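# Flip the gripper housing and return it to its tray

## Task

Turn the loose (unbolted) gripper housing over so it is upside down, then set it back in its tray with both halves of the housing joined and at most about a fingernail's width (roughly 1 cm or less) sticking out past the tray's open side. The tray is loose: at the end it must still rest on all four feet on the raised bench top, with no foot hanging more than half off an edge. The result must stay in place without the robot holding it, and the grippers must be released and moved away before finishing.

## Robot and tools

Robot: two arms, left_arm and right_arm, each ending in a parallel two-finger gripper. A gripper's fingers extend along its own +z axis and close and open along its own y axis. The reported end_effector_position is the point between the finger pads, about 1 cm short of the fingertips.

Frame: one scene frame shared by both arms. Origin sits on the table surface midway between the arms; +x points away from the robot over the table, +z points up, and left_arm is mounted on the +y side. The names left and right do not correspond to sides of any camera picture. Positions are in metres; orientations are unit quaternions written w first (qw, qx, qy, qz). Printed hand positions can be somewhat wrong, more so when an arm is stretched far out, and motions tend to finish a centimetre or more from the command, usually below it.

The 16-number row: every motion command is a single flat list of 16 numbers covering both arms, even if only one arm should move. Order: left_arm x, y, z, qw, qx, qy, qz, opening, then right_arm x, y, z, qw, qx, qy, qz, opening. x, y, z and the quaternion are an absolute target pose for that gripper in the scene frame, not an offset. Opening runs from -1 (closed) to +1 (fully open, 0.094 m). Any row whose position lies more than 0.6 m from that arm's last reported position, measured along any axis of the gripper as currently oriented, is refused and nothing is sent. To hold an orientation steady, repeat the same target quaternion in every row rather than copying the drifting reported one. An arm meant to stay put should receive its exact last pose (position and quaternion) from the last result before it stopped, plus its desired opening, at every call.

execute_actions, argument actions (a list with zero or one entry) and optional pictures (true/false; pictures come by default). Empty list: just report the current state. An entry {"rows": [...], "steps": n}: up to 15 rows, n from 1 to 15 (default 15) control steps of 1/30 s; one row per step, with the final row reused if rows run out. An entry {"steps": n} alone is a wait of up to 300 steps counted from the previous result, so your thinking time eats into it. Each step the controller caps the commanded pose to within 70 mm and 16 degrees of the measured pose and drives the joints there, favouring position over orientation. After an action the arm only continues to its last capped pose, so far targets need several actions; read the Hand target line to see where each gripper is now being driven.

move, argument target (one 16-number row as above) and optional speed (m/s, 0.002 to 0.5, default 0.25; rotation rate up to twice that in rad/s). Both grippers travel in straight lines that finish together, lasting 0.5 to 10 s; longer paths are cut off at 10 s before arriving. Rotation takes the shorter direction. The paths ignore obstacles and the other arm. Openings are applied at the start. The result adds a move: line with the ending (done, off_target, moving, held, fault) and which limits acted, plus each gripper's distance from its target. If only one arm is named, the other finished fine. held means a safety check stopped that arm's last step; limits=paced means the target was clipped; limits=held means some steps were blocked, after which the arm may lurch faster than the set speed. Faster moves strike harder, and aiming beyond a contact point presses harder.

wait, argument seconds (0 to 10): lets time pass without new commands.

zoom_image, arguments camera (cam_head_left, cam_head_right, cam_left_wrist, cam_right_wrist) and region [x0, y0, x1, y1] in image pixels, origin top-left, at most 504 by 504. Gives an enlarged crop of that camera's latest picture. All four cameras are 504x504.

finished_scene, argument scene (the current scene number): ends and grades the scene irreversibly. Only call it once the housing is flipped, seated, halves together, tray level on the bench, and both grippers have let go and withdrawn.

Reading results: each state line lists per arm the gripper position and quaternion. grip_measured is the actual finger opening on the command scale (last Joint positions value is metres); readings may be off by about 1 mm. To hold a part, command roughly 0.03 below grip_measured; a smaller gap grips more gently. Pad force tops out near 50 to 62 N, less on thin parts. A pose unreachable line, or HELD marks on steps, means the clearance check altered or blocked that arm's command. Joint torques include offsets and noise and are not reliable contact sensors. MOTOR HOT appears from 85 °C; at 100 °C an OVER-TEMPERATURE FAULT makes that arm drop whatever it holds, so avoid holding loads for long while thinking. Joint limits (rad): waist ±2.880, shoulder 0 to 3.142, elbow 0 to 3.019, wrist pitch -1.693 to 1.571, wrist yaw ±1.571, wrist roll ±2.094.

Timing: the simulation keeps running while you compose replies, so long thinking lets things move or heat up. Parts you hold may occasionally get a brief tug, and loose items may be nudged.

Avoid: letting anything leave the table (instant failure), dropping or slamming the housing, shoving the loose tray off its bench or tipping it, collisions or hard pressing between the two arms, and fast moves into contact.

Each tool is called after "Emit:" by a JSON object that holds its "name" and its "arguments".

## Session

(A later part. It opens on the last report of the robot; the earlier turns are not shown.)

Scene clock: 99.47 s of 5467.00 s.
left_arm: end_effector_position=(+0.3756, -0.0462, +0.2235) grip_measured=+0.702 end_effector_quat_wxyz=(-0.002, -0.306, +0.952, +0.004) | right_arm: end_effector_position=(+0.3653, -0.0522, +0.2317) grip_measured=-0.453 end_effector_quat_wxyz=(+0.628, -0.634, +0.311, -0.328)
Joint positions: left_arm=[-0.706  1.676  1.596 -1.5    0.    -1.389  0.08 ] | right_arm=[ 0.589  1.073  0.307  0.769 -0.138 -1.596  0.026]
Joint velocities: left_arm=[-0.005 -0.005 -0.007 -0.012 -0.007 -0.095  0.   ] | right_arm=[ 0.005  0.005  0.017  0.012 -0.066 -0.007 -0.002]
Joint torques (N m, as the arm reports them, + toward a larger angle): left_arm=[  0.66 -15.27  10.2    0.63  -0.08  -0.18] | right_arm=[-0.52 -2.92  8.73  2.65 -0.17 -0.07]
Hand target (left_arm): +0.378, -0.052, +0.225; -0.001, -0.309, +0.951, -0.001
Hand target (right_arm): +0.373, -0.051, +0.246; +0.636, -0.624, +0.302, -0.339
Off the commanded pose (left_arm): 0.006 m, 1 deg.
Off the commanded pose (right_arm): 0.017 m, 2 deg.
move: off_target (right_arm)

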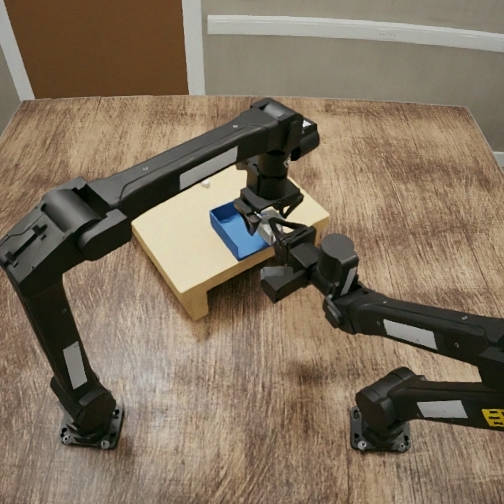

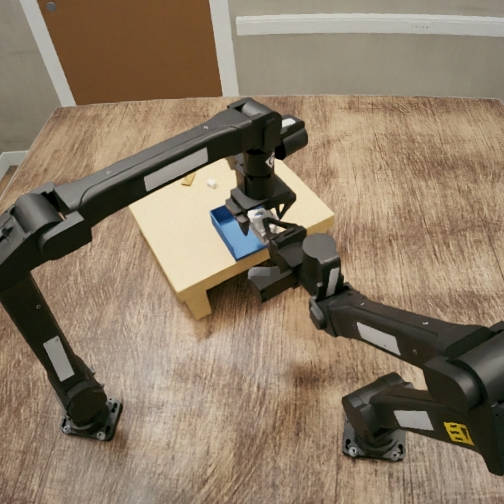

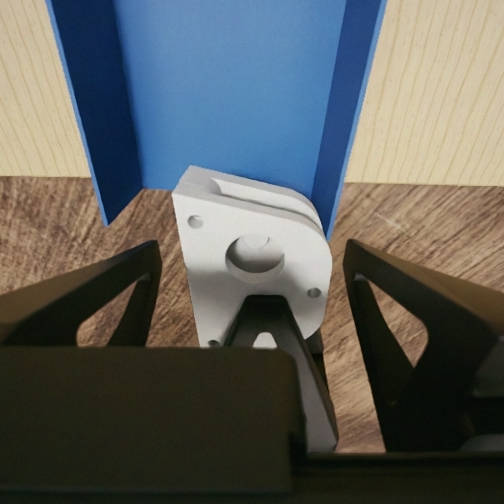

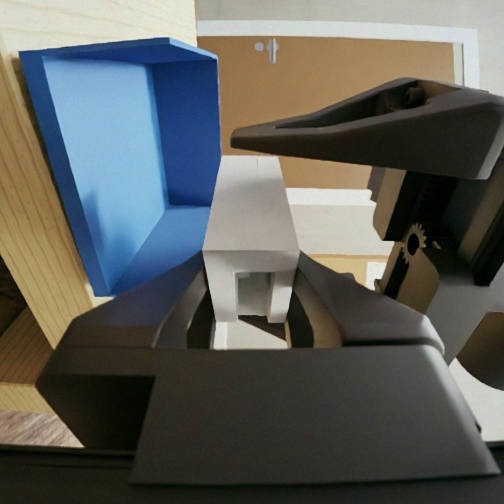

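Nicely centred.

Emit:
{"name": "move", "arguments": {"target": [0.378,-0.051,0.225,0,-0.309,0.951,0,0.05,0.374,-0.050,0.246,0.636,-0.624,0.302,-0.338,-0.49], "speed": 0.06}}

Emit:
{"name": "move", "arguments": {"target": [0.378,-0.051,0.225,0,-0.309,0.951,0,0.05,0.374,-0.050,0.246,0.636,-0.624,0.302,-0.338,-0.2], "speed": 0.06}}

Emit:
{"name": "move", "arguments": {"target": [0.425,0.003,0.225,0,-0.29,0.957,0,0.05,0.374,-0.050,0.246,0.636,-0.624,0.302,-0.338,-0.2], "speed": 0.06}}

Scene clock: 102.77 s of 5467.00 s.
left_arm: end_effector_position=(+0.3762, -0.0467, +0.2234) grip_measured=+0.091 end_effector_quat_wxyz=(-0.002, -0.309, +0.951, +0.003) | right_arm: end_effector_position=(+0.3644, -0.0510, +0.2319) grip_measured=-0.453 end_effector_quat_wxyz=(+0.629, -0.635, +0.308, -0.326)
Joint positions: left_arm=[-0.706  1.676  1.596 -1.497  0.    -1.394  0.051] | right_arm=[ 0.591  1.073  0.307  0.77  -0.143 -1.596  0.026]
Joint velocities: left_arm=[-0.005 -0.005  0.002  0.012  0.022 -0.007  0.001] | right_arm=[ 0.005 -0.005 -0.007 -0.017  0.037 -0.095 -0.   ]
Joint torques (N m, as the arm reports them, + toward a larger angle): left_arm=[  0.89 -15.56  10.07   0.51  -0.15  -0.09] | right_arm=[-0.4  -3.13  8.73  2.62  0.05 -0.05]
Hand target (left_arm): +0.378, -0.051, +0.225; -0.000, -0.309, +0.951, -0.000
Hand target (right_arm): +0.373, -0.050, +0.246; +0.636, -0.624, +0.302, -0.338
Off the commanded pose (left_arm): 0.005 m, 0 deg.
Off the commanded pose (right_arm): 0.017 m, 2 deg.
move: off_target (right_arm)

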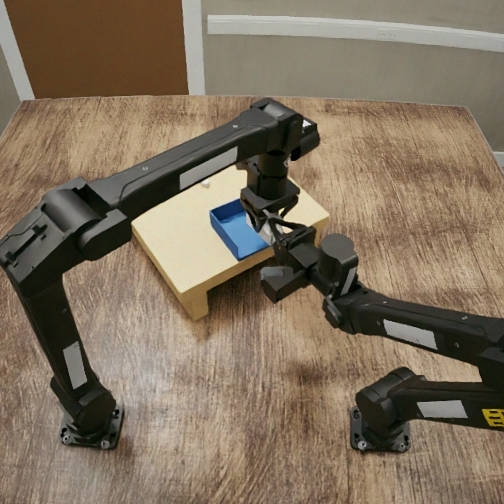

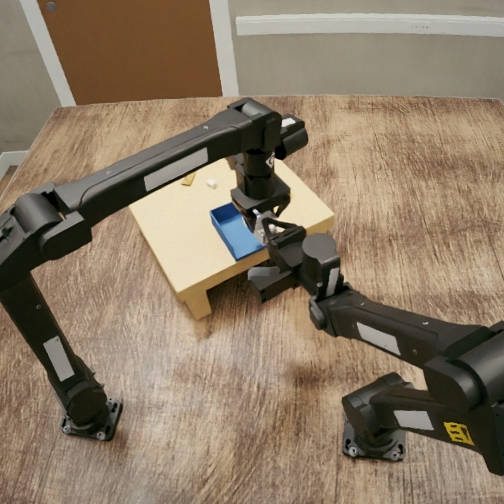

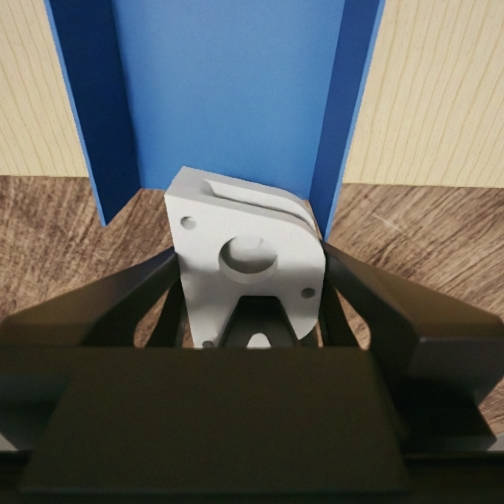

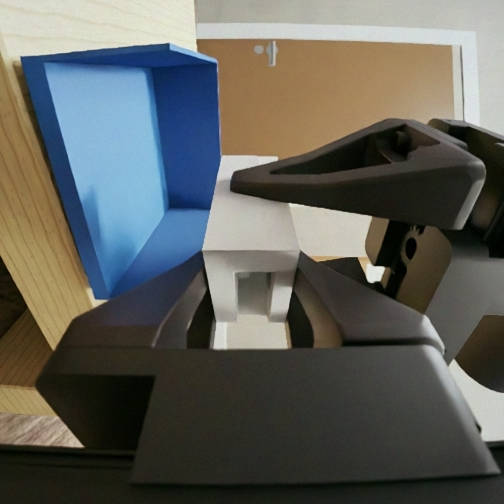

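Scene clock: 103.47 s of 5467.00 s.
left_arm: end_effector_position=(+0.3762, -0.0467, +0.2234) grip_measured=+0.091 end_effector_quat_wxyz=(-0.002, -0.309, +0.951, +0.003) | right_arm: end_effector_position=(+0.3644, -0.0510, +0.2319) grip_measured=-0.201 end_effector_quat_wxyz=(+0.629, -0.635, +0.308, -0.326)
Joint positions: left_arm=[-0.706  1.676  1.596 -1.497  0.    -1.394  0.051] | right_arm=[ 0.591  1.073  0.307  0.77  -0.143 -1.596  0.038]
Joint velocities: left_arm=[-0.015 -0.005 -0.017 -0.007 -0.037  0.037 -0.001] | right_arm=[-0.005 -0.005 -0.002 -0.007  0.066 -0.051  0.   ]
Joint torques (N m, as the arm reports them, + toward a larger angle): left_arm=[  0.98 -15.27  10.11   0.53  -0.15  -0.08] | right_arm=[-0.48 -3.06  8.72  2.61  0.04 -0.05]
Hand target (left_arm): +0.378, -0.051, +0.225; -0.000, -0.309, +0.951, -0.000
Hand target (right_arm): +0.373, -0.050, +0.246; +0.636, -0.624, +0.302, -0.338
Off the commanded pose (left_arm): 0.005 m, 0 deg.
Off the commanded pose (right_arm): 0.017 m, 2 deg.
move: off_target (right_arm)

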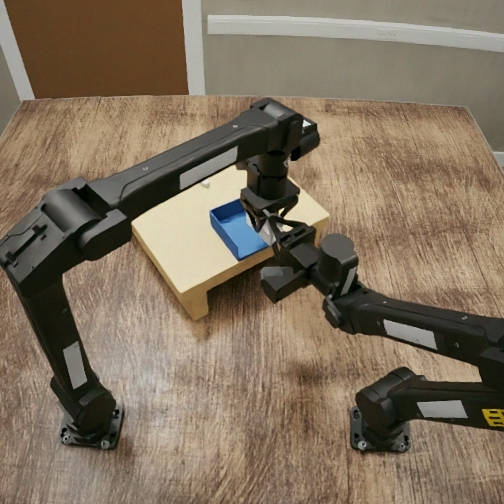

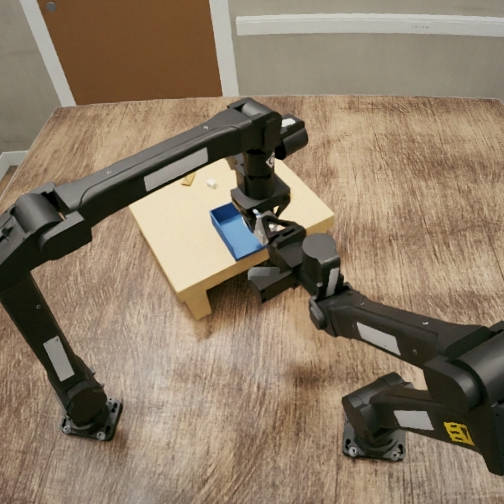

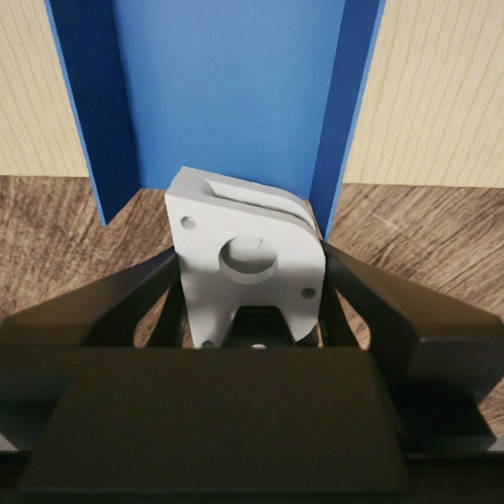

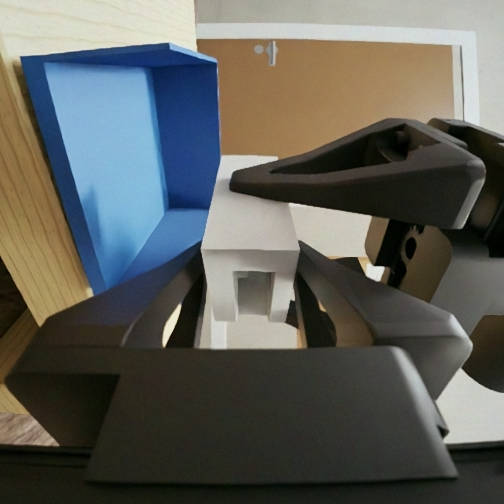

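Scene clock: 104.97 s of 5467.00 s.
left_arm: end_effector_position=(+0.4198, +0.0048, +0.2234) grip_measured=+0.091 end_effector_quat_wxyz=(-0.002, -0.293, +0.956, +0.003) | right_arm: end_effector_position=(+0.3644, -0.0510, +0.2319) grip_measured=-0.201 end_effector_quat_wxyz=(+0.629, -0.635, +0.308, -0.326)
Joint positions: left_arm=[-0.573  1.676  1.596 -1.497 -0.    -1.23   0.051] | right_arm=[ 0.591  1.073  0.307  0.77  -0.143 -1.596  0.038]
Joint velocities: left_arm=[ 0.005 -0.015  0.002 -0.002 -0.037 -0.007  0.001] | right_arm=[-0.034  0.005 -0.007 -0.002  0.037 -0.022 -0.   ]
Joint torques (N m, as the arm reports them, + toward a larger angle): left_arm=[  1.61 -15.46  10.29   0.51  -0.22   0.02] | right_arm=[-0.43 -3.09  8.72  2.61  0.04 -0.06]
Hand target (left_arm): +0.425, +0.004, +0.225; +0.001, -0.290, +0.957, +0.001
Hand target (right_arm): +0.373, -0.050, +0.246; +0.636, -0.624, +0.302, -0.338
Off the commanded pose (left_arm): 0.006 m, 1 deg.
Off the commanded pose (right_arm): 0.017 m, 2 deg.
move: off_target (right_arm)

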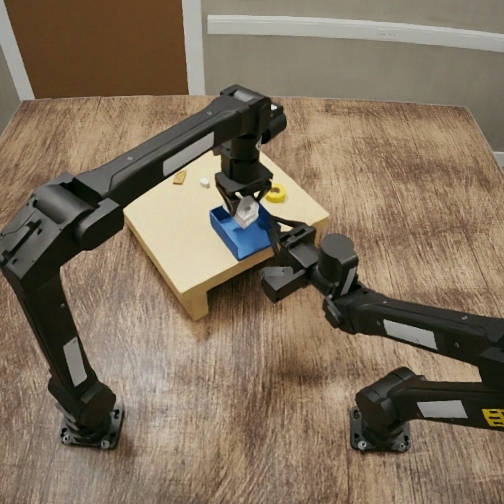

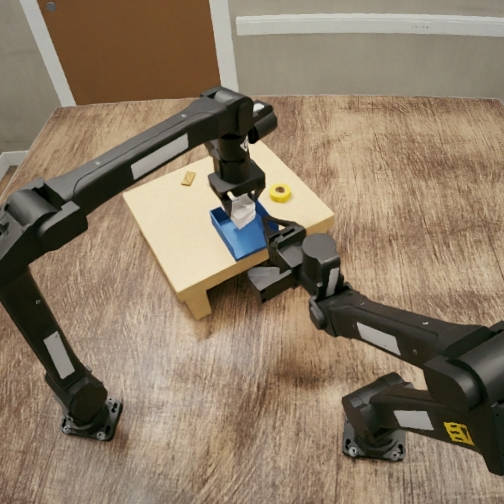

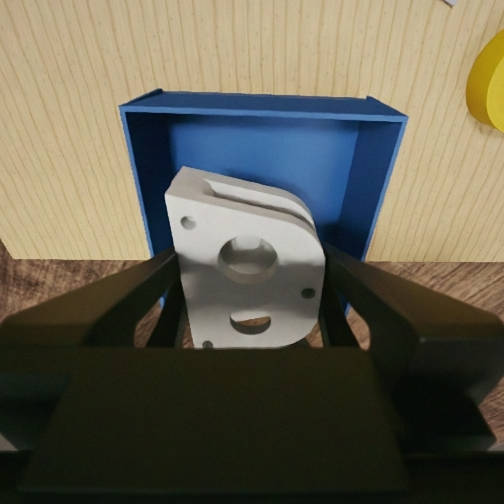

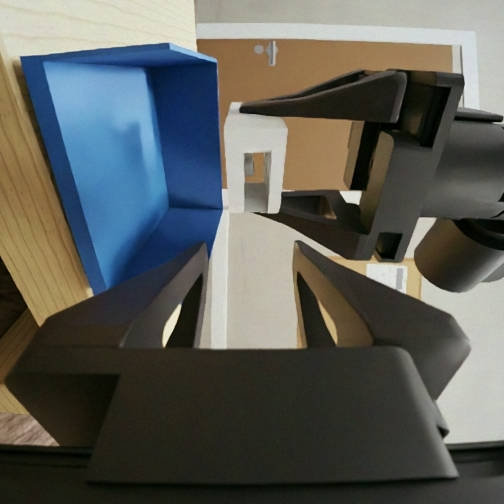

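Emit:
{"name": "execute_actions", "arguments": {"actions": []}}

Scene clock: 109.67 s of 5467.00 s.
left_arm: end_effector_position=(+0.4198, +0.0048, +0.2234) grip_measured=+0.091 end_effector_quat_wxyz=(-0.002, -0.292, +0.956, +0.003) | right_arm: end_effector_position=(+0.3644, -0.0510, +0.2319) grip_measured=-0.201 end_effector_quat_wxyz=(+0.629, -0.635, +0.308, -0.326)
Joint positions: left_arm=[-0.573  1.676  1.596 -1.497 -0.    -1.227  0.051] | right_arm=[ 0.591  1.073  0.307  0.77  -0.143 -1.596  0.038]
Joint velocities: left_arm=[-0.015 -0.005 -0.022 -0.002 -0.066 -0.022  0.   ] | right_arm=[-0.005  0.015  0.007  0.022  0.007 -0.022  0.   ]
Joint torques (N m, as the arm reports them, + toward a larger angle): left_arm=[  1.55 -15.43  10.28   0.49  -0.22   0.06] | right_arm=[-0.45 -3.14  8.74  2.6   0.04 -0.05]
Hand target (left_arm): +0.425, +0.004, +0.225; +0.001, -0.290, +0.957, +0.001
Hand target (right_arm): +0.373, -0.050, +0.246; +0.636, -0.624, +0.302, -0.338
Off the commanded pose (left_arm): 0.006 m, 0 deg.
Off the commanded pose (right_arm): 0.017 m, 2 deg.
Steps of this call (steps 1 to 90: nothing new was sent; then 1.70 s passed at rest). Readings (end_effector_position):
1: left_arm (+0.4198, +0.0048, +0.2234) | right_arm (+0.3644, -0.0510, +0.2319)
2: left_arm (+0.4198, +0.0048, +0.2234) | right_arm (+0.3644, -0.0510, +0.2319)
4: left_arm (+0.4198, +0.0048, +0.2234) | right_arm (+0.3644, -0.0510, +0.2319)
8: left_arm (+0.4198, +0.0048, +0.2234) | right_arm (+0.3644, -0.0510, +0.2319)
90: the state above

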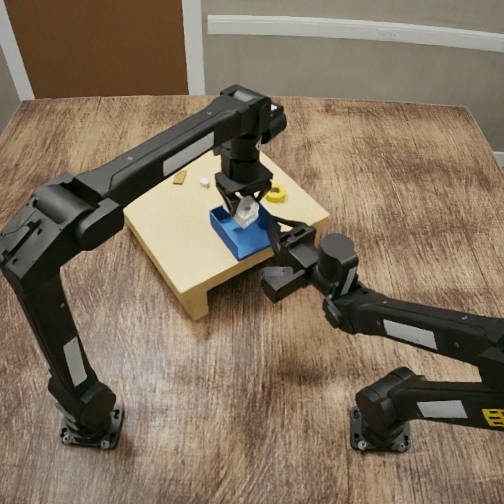

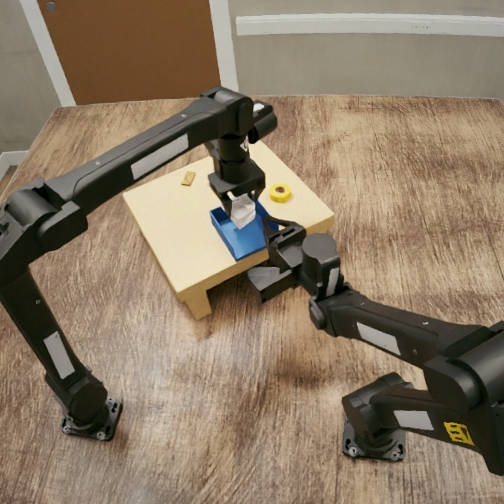

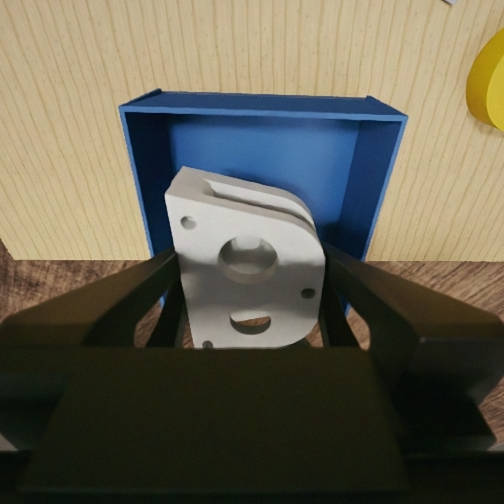

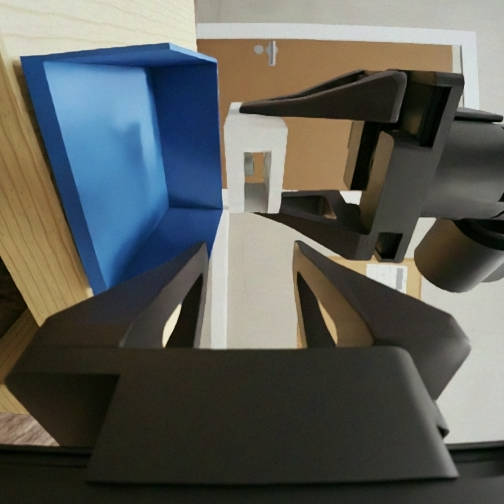

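Emit:
{"name": "move", "arguments": {"target": [0.428,0.0,0.18,0,-0.29,0.957,0,0.05,0.30,-0.13,0.25,0.636,-0.624,0.302,-0.338,-0.2], "speed": 0.06}}

Scene clock: 113.33 s of 5467.00 s.
left_arm: end_effector_position=(+0.4245, +0.0013, +0.1839) grip_measured=+0.091 end_effector_quat_wxyz=(-0.001, -0.292, +0.956, +0.001) | right_arm: end_effector_position=(+0.2984, -0.1297, +0.2567) grip_measured=-0.201 end_effector_quat_wxyz=(+0.639, -0.622, +0.298, -0.341)
Joint positions: left_arm=[-0.573  1.702  1.526 -1.397 -0.    -1.227  0.051] | right_arm=[ 0.359  0.52   0.163  0.41  -0.367 -1.596  0.038]
Joint velocities: left_arm=[-0.005 -0.005  0.007 -0.002 -0.007 -0.037  0.   ] | right_arm=[-0.005 -0.005  0.002 -0.007  0.037 -0.066 -0.   ]
Joint torques (N m, as the arm reports them, + toward a larger angle): left_arm=[  1.54 -15.35   9.27   0.91  -0.13   0.02] | right_arm=[-0.31  1.56  8.02  1.6  -0.15 -0.03]
Hand target (left_arm): +0.428, -0.000, +0.180; -0.000, -0.290, +0.957, +0.000
Hand target (right_arm): +0.298, -0.131, +0.251; +0.635, -0.626, +0.300, -0.340
Off the commanded pose (left_arm): 0.005 m, 0 deg.
Off the commanded pose (right_arm): 0.007 m, 1 deg.
move: done

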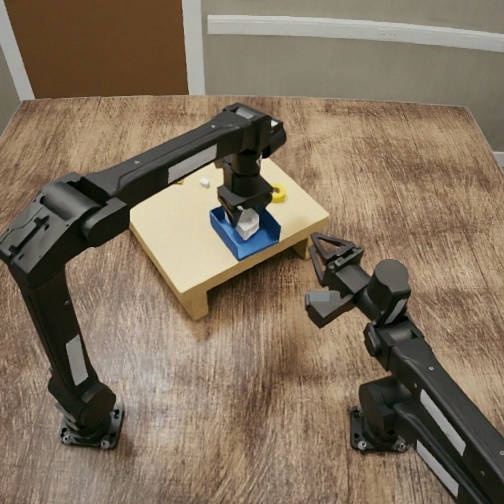

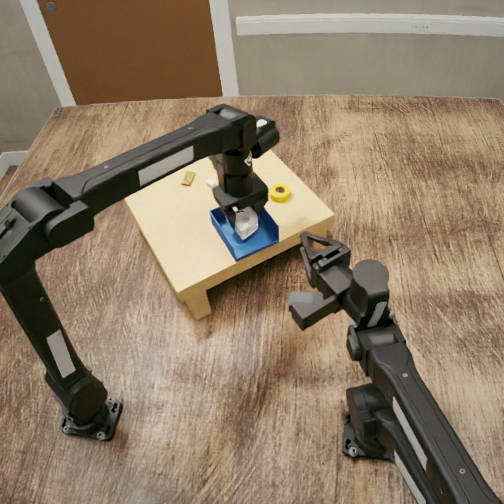

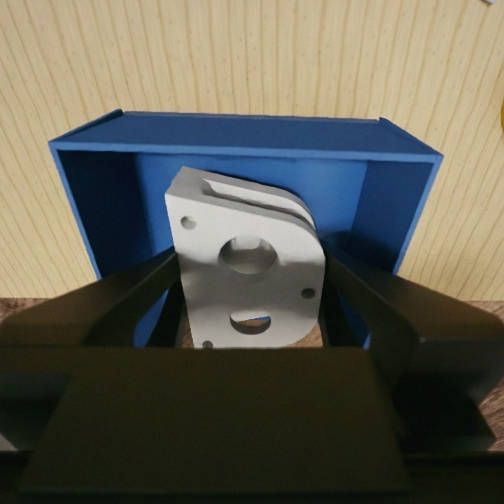

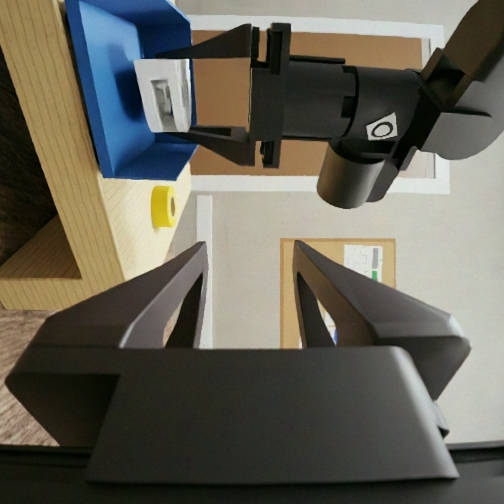

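Emit:
{"name": "move", "arguments": {"target": [0.428,0.0,0.164,0,-0.29,0.957,0,0.05,0.30,-0.13,0.25,0.636,-0.624,0.302,-0.338,-0.2], "speed": 0.02}}

Scene clock: 117.97 s of 5467.00 s.
left_arm: end_effector_position=(+0.4244, +0.0014, +0.1684) grip_measured=+0.091 end_effector_quat_wxyz=(-0.001, -0.292, +0.956, +0.001) | right_arm: end_effector_position=(+0.3001, -0.1293, +0.2523) grip_measured=-0.201 end_effector_quat_wxyz=(+0.636, -0.625, +0.302, -0.338)
Joint positions: left_arm=[-0.573  1.71   1.494 -1.357 -0.    -1.227  0.051] | right_arm=[ 0.359  0.534  0.163  0.409 -0.367 -1.596  0.038]
Joint velocities: left_arm=[ 0.015 -0.005 -0.022 -0.032  0.051  0.007 -0.   ] | right_arm=[-0.015 -0.015 -0.017 -0.007 -0.007  0.022  0.   ]
Joint torques (N m, as the arm reports them, + toward a larger angle): left_arm=[  1.36 -15.52   9.14   0.87  -0.15   0.02] | right_arm=[ 0.05  1.81  7.99  2.53 -0.02  0.05]
Hand target (left_arm): +0.428, +0.000, +0.164; -0.000, -0.290, +0.957, +0.000
Hand target (right_arm): +0.300, -0.130, +0.250; +0.636, -0.624, +0.302, -0.338
Off the commanded pose (left_arm): 0.006 m, 0 deg.
Off the commanded pose (right_arm): 0.002 m, 0 deg.
After step 90, 0.33 s passed at rest.
move: done

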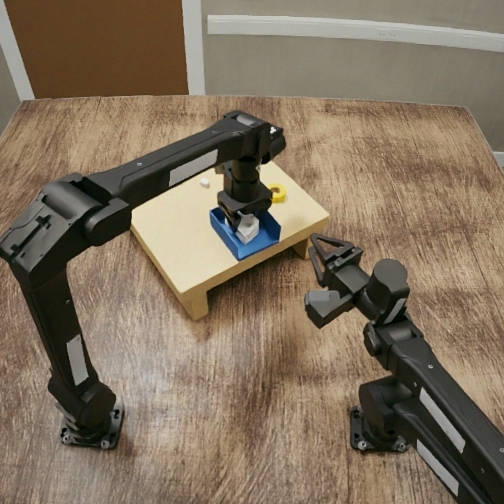

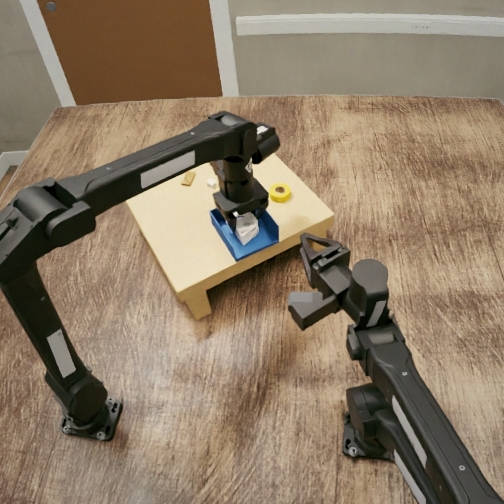

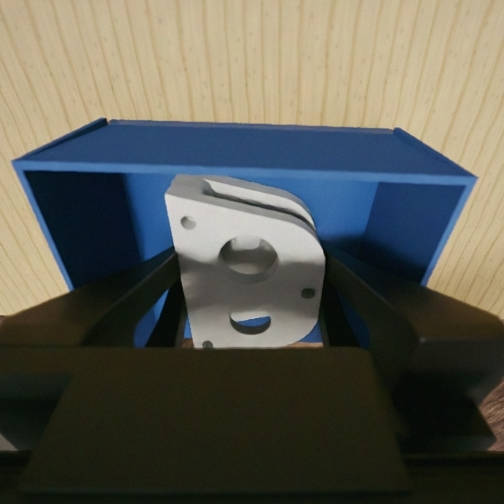

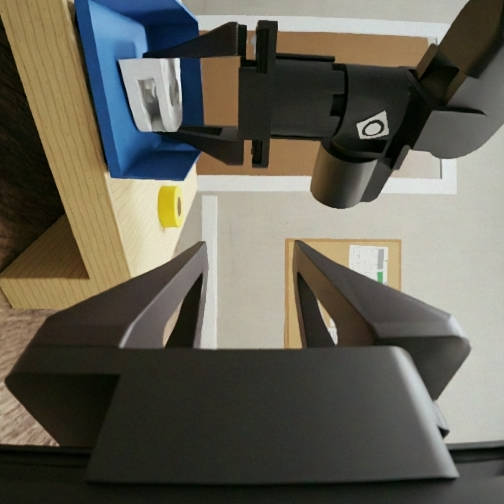

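Emit:
{"name": "move", "arguments": {"target": [0.428,0.0,0.157,0,-0.29,0.957,0,0.05,0.30,-0.13,0.25,0.636,-0.624,0.302,-0.338,-0.2], "speed": 0.015}}

Scene clock: 120.57 s of 5467.00 s.
left_arm: end_effector_position=(+0.4259, +0.0005, +0.1674) grip_measured=+0.091 end_effector_quat_wxyz=(+0.002, -0.292, +0.956, -0.002) | right_arm: end_effector_position=(+0.3001, -0.1293, +0.2523) grip_measured=-0.201 end_effector_quat_wxyz=(+0.636, -0.625, +0.302, -0.338)
Joint positions: left_arm=[-0.573  1.71   1.491 -1.346 -0.001 -1.227  0.051] | right_arm=[ 0.359  0.534  0.163  0.409 -0.367 -1.596  0.038]
Joint velocities: left_arm=[-0.015 -0.015 -0.002 -0.007  0.022 -0.022  0.001] | right_arm=[ 0.005 -0.015 -0.007 -0.017  0.007 -0.037 -0.   ]
Joint torques (N m, as the arm reports them, + toward a larger angle): left_arm=[  1.44 -15.02   8.24   1.2   -0.12   0.02] | right_arm=[ 0.07  1.78  7.99  2.47 -0.01  0.05]
Hand target (left_arm): +0.428, +0.000, +0.157; +0.000, -0.290, +0.957, +0.000
Hand target (right_arm): +0.300, -0.130, +0.250; +0.636, -0.624, +0.302, -0.338
Off the commanded pose (left_arm): 0.011 m, 0 deg.
Off the commanded pose (right_arm): 0.002 m, 0 deg.
move: off_target (left_arm)

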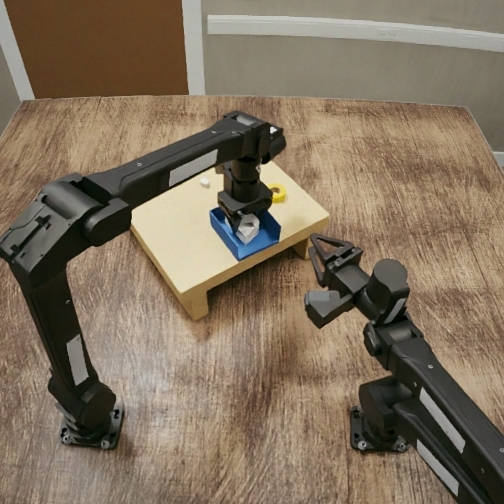

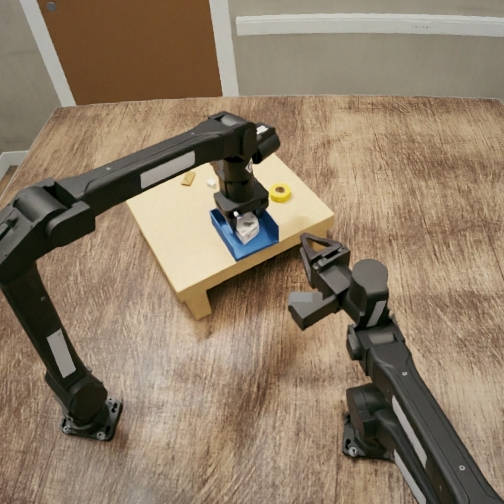

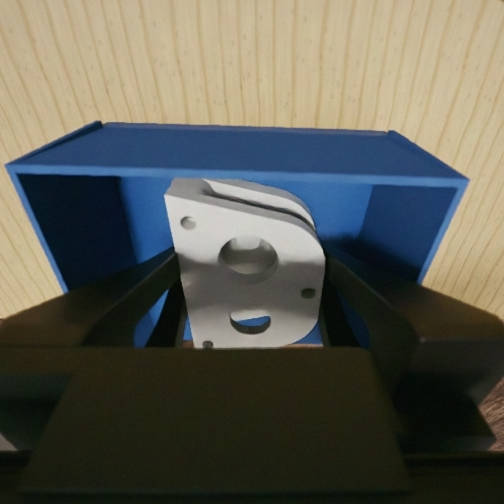

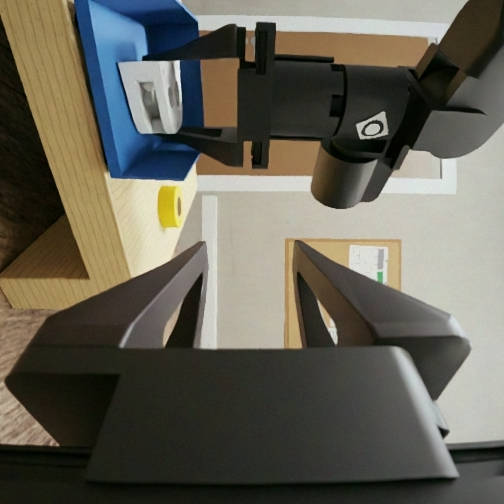

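Contact. Release.

Emit:
{"name": "move", "arguments": {"target": [0.427,0.0,0.167,0,-0.29,0.957,0,0.28,0.30,-0.13,0.25,0.636,-0.624,0.302,-0.338,-0.2], "speed": 0.02}}

Emit:
{"name": "move", "arguments": {"target": [0.432,-0.004,0.29,0,-0.29,0.957,0,0.28,0.30,-0.13,0.25,0.636,-0.624,0.302,-0.338,-0.2], "speed": 0.08}}

Scene clock: 124.07 s of 5467.00 s.
left_arm: end_effector_position=(+0.4255, +0.0008, +0.1670) grip_measured=+0.278 end_effector_quat_wxyz=(+0.002, -0.292, +0.956, -0.001) | right_arm: end_effector_position=(+0.3001, -0.1293, +0.2523) grip_measured=-0.201 end_effector_quat_wxyz=(+0.636, -0.625, +0.302, -0.338)
Joint positions: left_arm=[-0.573  1.709  1.489 -1.346 -0.001 -1.227  0.06 ] | right_arm=[ 0.359  0.534  0.163  0.409 -0.367 -1.596  0.038]
Joint velocities: left_arm=[-0.005 -0.015  0.002 -0.007 -0.007  0.022 -0.001] | right_arm=[-0.005  0.005 -0.002  0.007 -0.037 -0.022 -0.   ]
Joint torques (N m, as the arm reports them, + toward a larger angle): left_arm=[  1.35 -15.44   9.52   0.21  -0.12   0.  ] | right_arm=[ 0.01  1.79  7.98  2.47 -0.01  0.04]
Hand target (left_arm): +0.427, +0.000, +0.167; +0.000, -0.290, +0.957, -0.000
Hand target (right_arm): +0.300, -0.130, +0.250; +0.636, -0.624, +0.302, -0.338
Off the commanded pose (left_arm): 0.002 m, 0 deg.
Off the commanded pose (right_arm): 0.002 m, 0 deg.
move: done

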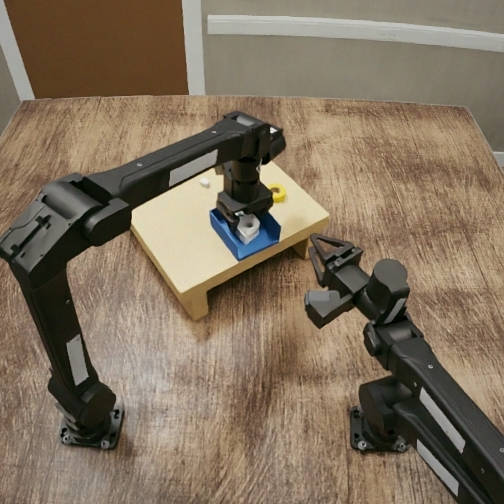

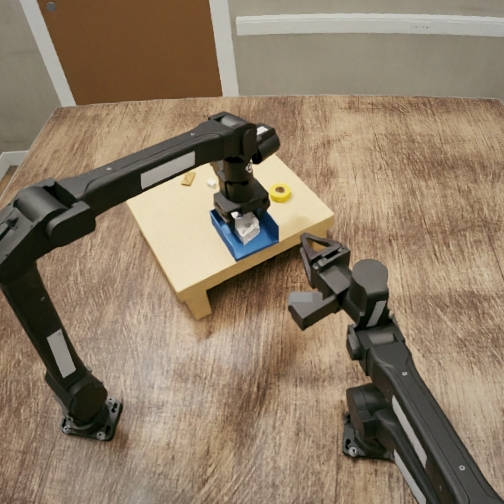

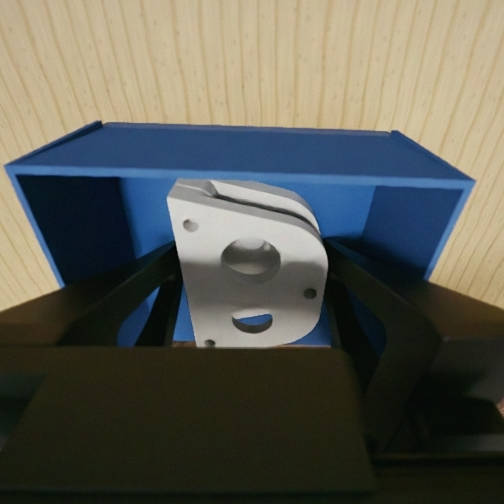

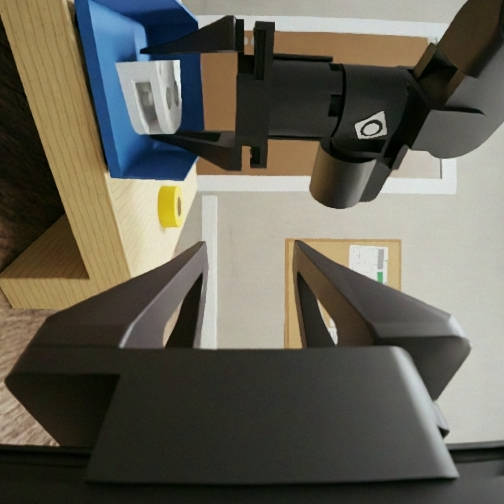

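Scene clock: 125.97 s of 5467.00 s.
left_arm: end_effector_position=(+0.4250, +0.0011, +0.2761) grip_measured=+0.279 end_effector_quat_wxyz=(-0.008, -0.292, +0.956, +0.012) | right_arm: end_effector_position=(+0.3001, -0.1293, +0.2523) grip_measured=-0.201 end_effector_quat_wxyz=(+0.636, -0.625, +0.302, -0.338)
Joint positions: left_arm=[-0.573  1.707  1.773 -1.665 -0.001 -1.227  0.06 ] | right_arm=[ 0.359  0.534  0.163  0.409 -0.367 -1.596  0.038]
Joint velocities: left_arm=[ 0.005 -0.015  0.002 -0.012 -0.007 -0.081 -0.   ] | right_arm=[-0.005 -0.015 -0.012 -0.002 -0.051 -0.081 -0.   ]
Joint torques (N m, as the arm reports them, + toward a larger angle): left_arm=[  1.2  -16.54  12.4    0.18  -0.12   0.01] | right_arm=[ 0.11  1.77  7.99  2.49 -0.01  0.05]
Hand target (left_arm): +0.431, -0.003, +0.290; +0.000, -0.290, +0.957, -0.000
Hand target (right_arm): +0.300, -0.130, +0.250; +0.636, -0.624, +0.302, -0.338
Off the commanded pose (left_arm): 0.016 m, 2 deg.
Off the commanded pose (right_arm): 0.002 m, 0 deg.
move: off_target (left_arm)

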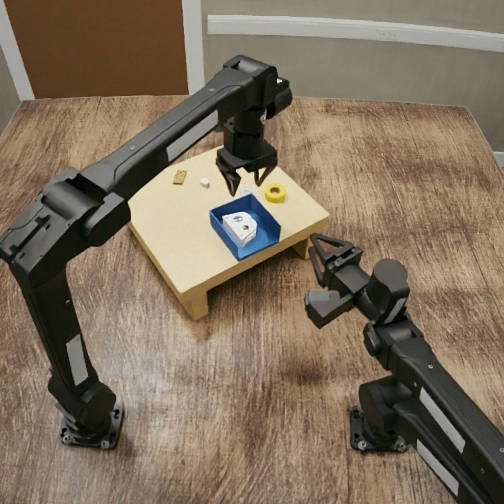

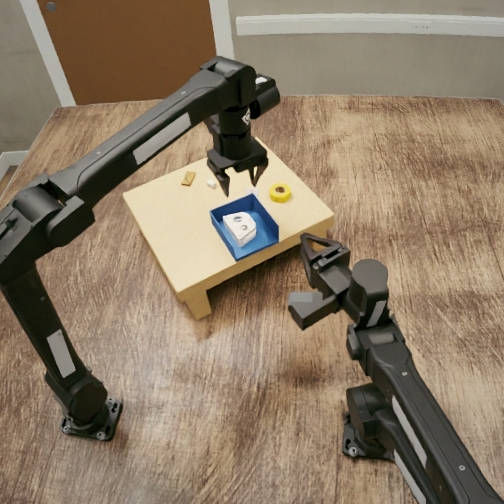

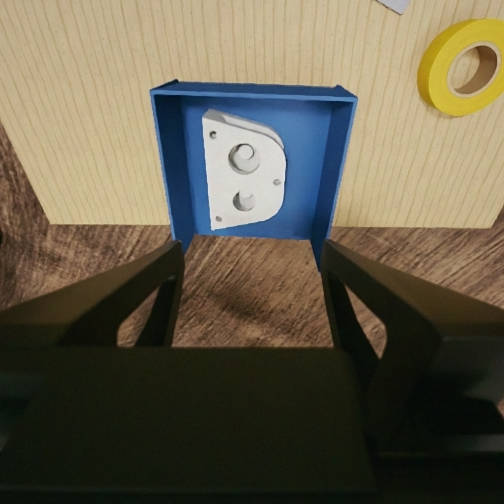

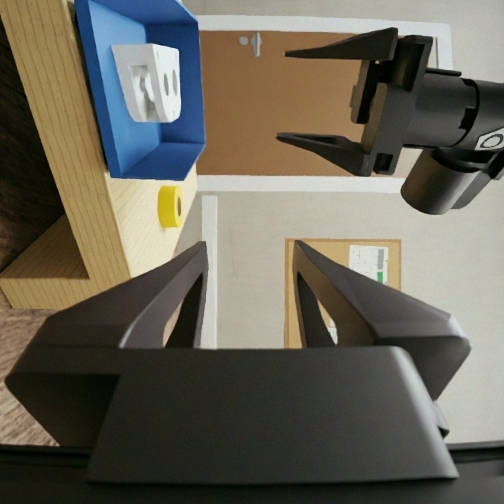

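Check tray front edge.

Emit:
{"name": "zoom_image", "arguments": {"camera": "cam_head_left", "region": [190,180,310,290]}}

Emit:
{"name": "zoom_image", "arguments": {"camera": "cam_right_wrist", "region": [40,0,240,200]}}

Region (190, 180, 310, 290) of cam_head_left's 504x504 image, scaled by 4.200, with more detail than that image has; it fills the top 462 rows of this view, and the rest is white.

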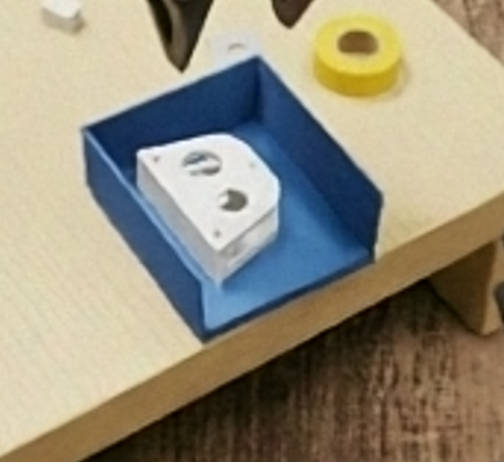

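Region (40, 0, 240, 200) of cam_right_wrist's 504x504 image, scaled by 2.520, with more detail than that image has.

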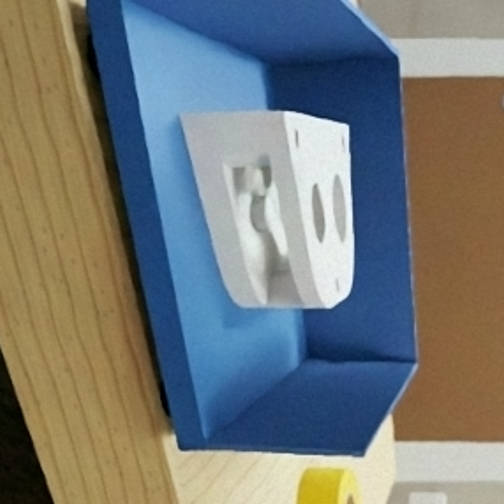

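Emit:
{"name": "move", "arguments": {"target": [0.437,0.013,0.215,0,-0.29,0.957,0,0.33,0.30,-0.13,0.25,0.636,-0.624,0.302,-0.338,-0.2], "speed": 0.08}}

Scene clock: 136.50 s of 5467.00 s.
left_arm: end_effector_position=(+0.4327, +0.0114, +0.2102) grip_measured=+0.328 end_effector_quat_wxyz=(-0.006, -0.291, +0.957, +0.009) | right_arm: end_effector_position=(+0.3001, -0.1293, +0.2523) grip_measured=-0.201 end_effector_quat_wxyz=(+0.636, -0.625, +0.302, -0.338)
Joint positions: left_arm=[-0.548  1.707  1.6   -1.486 -0.001 -1.2    0.062] | right_arm=[ 0.359  0.534  0.163  0.409 -0.367 -1.596  0.038]
Joint velocities: left_arm=[-0.005 -0.005  0.002 -0.002  0.022  0.037 -0.001] | right_arm=[ 0.005 -0.005  0.002 -0.012 -0.022  0.022  0.001]
Joint torques (N m, as the arm reports them, + toward a larger angle): left_arm=[  1.92 -17.71   9.37   1.13  -0.13   0.09] | right_arm=[ 0.05  1.76  7.97  2.48 -0.01  0.05]
Hand target (left_arm): +0.438, +0.013, +0.215; +0.000, -0.290, +0.957, +0.000
Hand target (right_arm): +0.300, -0.130, +0.250; +0.636, -0.624, +0.302, -0.338
Off the commanded pose (left_arm): 0.007 m, 1 deg.
Off the commanded pose (right_arm): 0.002 m, 0 deg.
After step 90, 6.43 s passed at rest.
move: done

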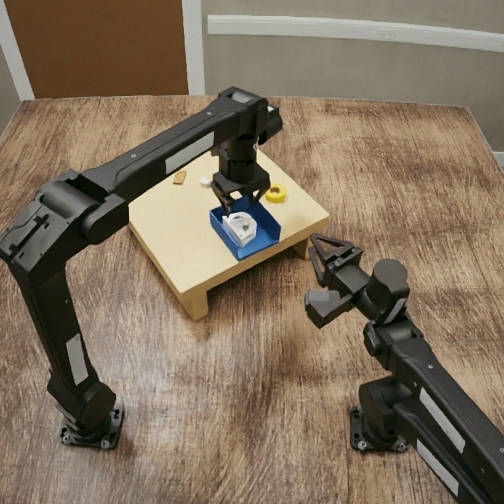

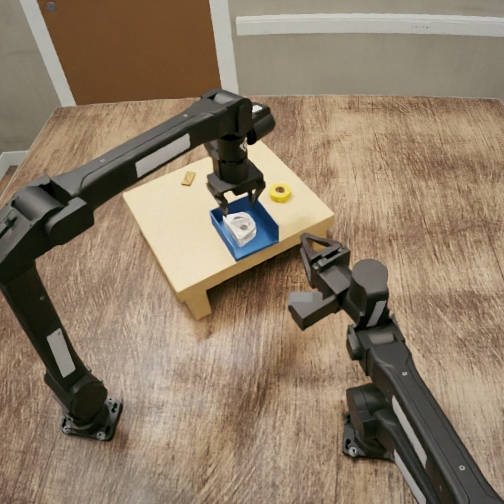

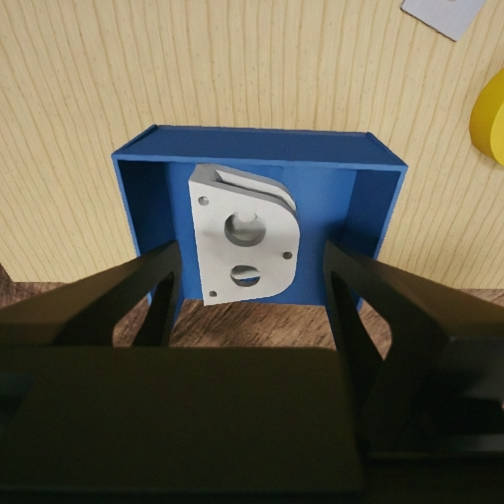

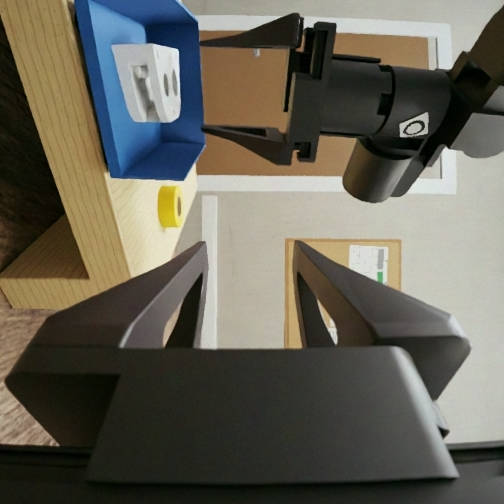

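Emit:
{"name": "move", "arguments": {"target": [0.437,0.014,0.172,0,-0.29,0.957,0,0.55,0.30,-0.13,0.25,0.636,-0.624,0.302,-0.338,-0.2], "speed": 0.03}}

Scene clock: 139.97 s of 5467.00 s.
left_arm: end_effector_position=(+0.4316, +0.0121, +0.1753) grip_measured=+0.549 end_effector_quat_wxyz=(-0.001, -0.290, +0.957, +0.002) | right_arm: end_effector_position=(+0.3001, -0.1293, +0.2523) grip_measured=-0.201 end_effector_quat_wxyz=(+0.636, -0.625, +0.302, -0.338)
Joint positions: left_arm=[-0.548  1.707  1.508 -1.377 -0.001 -1.197  0.073] | right_arm=[ 0.359  0.534  0.163  0.409 -0.367 -1.596  0.038]
Joint velocities: left_arm=[-0.015 -0.005 -0.017  0.002 -0.007 -0.051 -0.001] | right_arm=[ 0.005  0.005 -0.002  0.007 -0.007 -0.051 -0.001]
Joint torques (N m, as the arm reports them, + toward a larger angle): left_arm=[  1.95 -14.87   9.13   0.95  -0.11   0.03] | right_arm=[ 0.14  1.71  7.97  2.49 -0.01  0.06]
Hand target (left_arm): +0.437, +0.014, +0.172; +0.000, -0.290, +0.957, +0.000
Hand target (right_arm): +0.300, -0.130, +0.250; +0.636, -0.624, +0.302, -0.338
Off the commanded pose (left_arm): 0.007 m, 0 deg.
Off the commanded pose (right_arm): 0.002 m, 0 deg.
move: done

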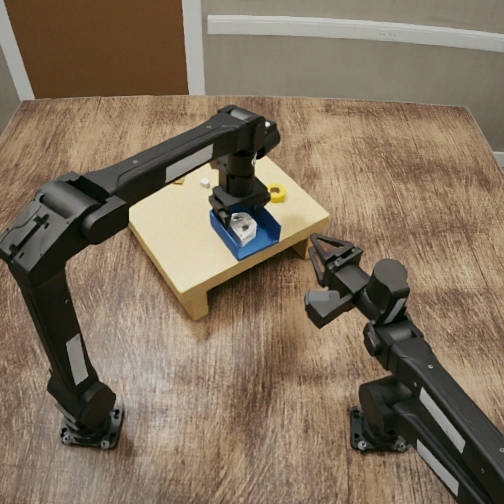

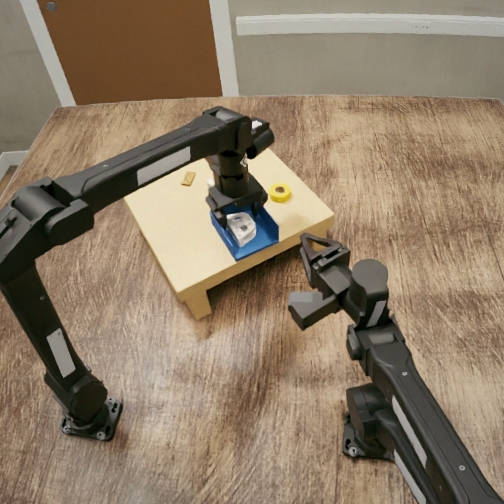

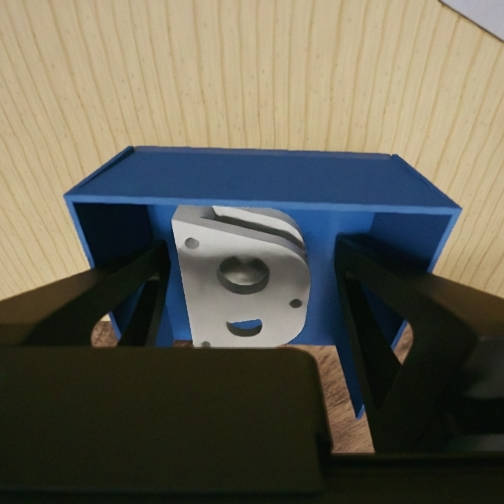

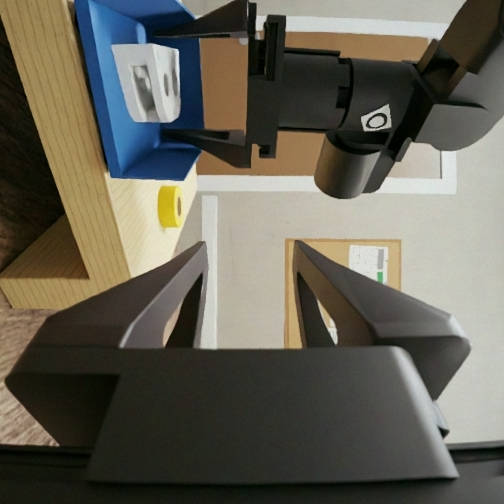

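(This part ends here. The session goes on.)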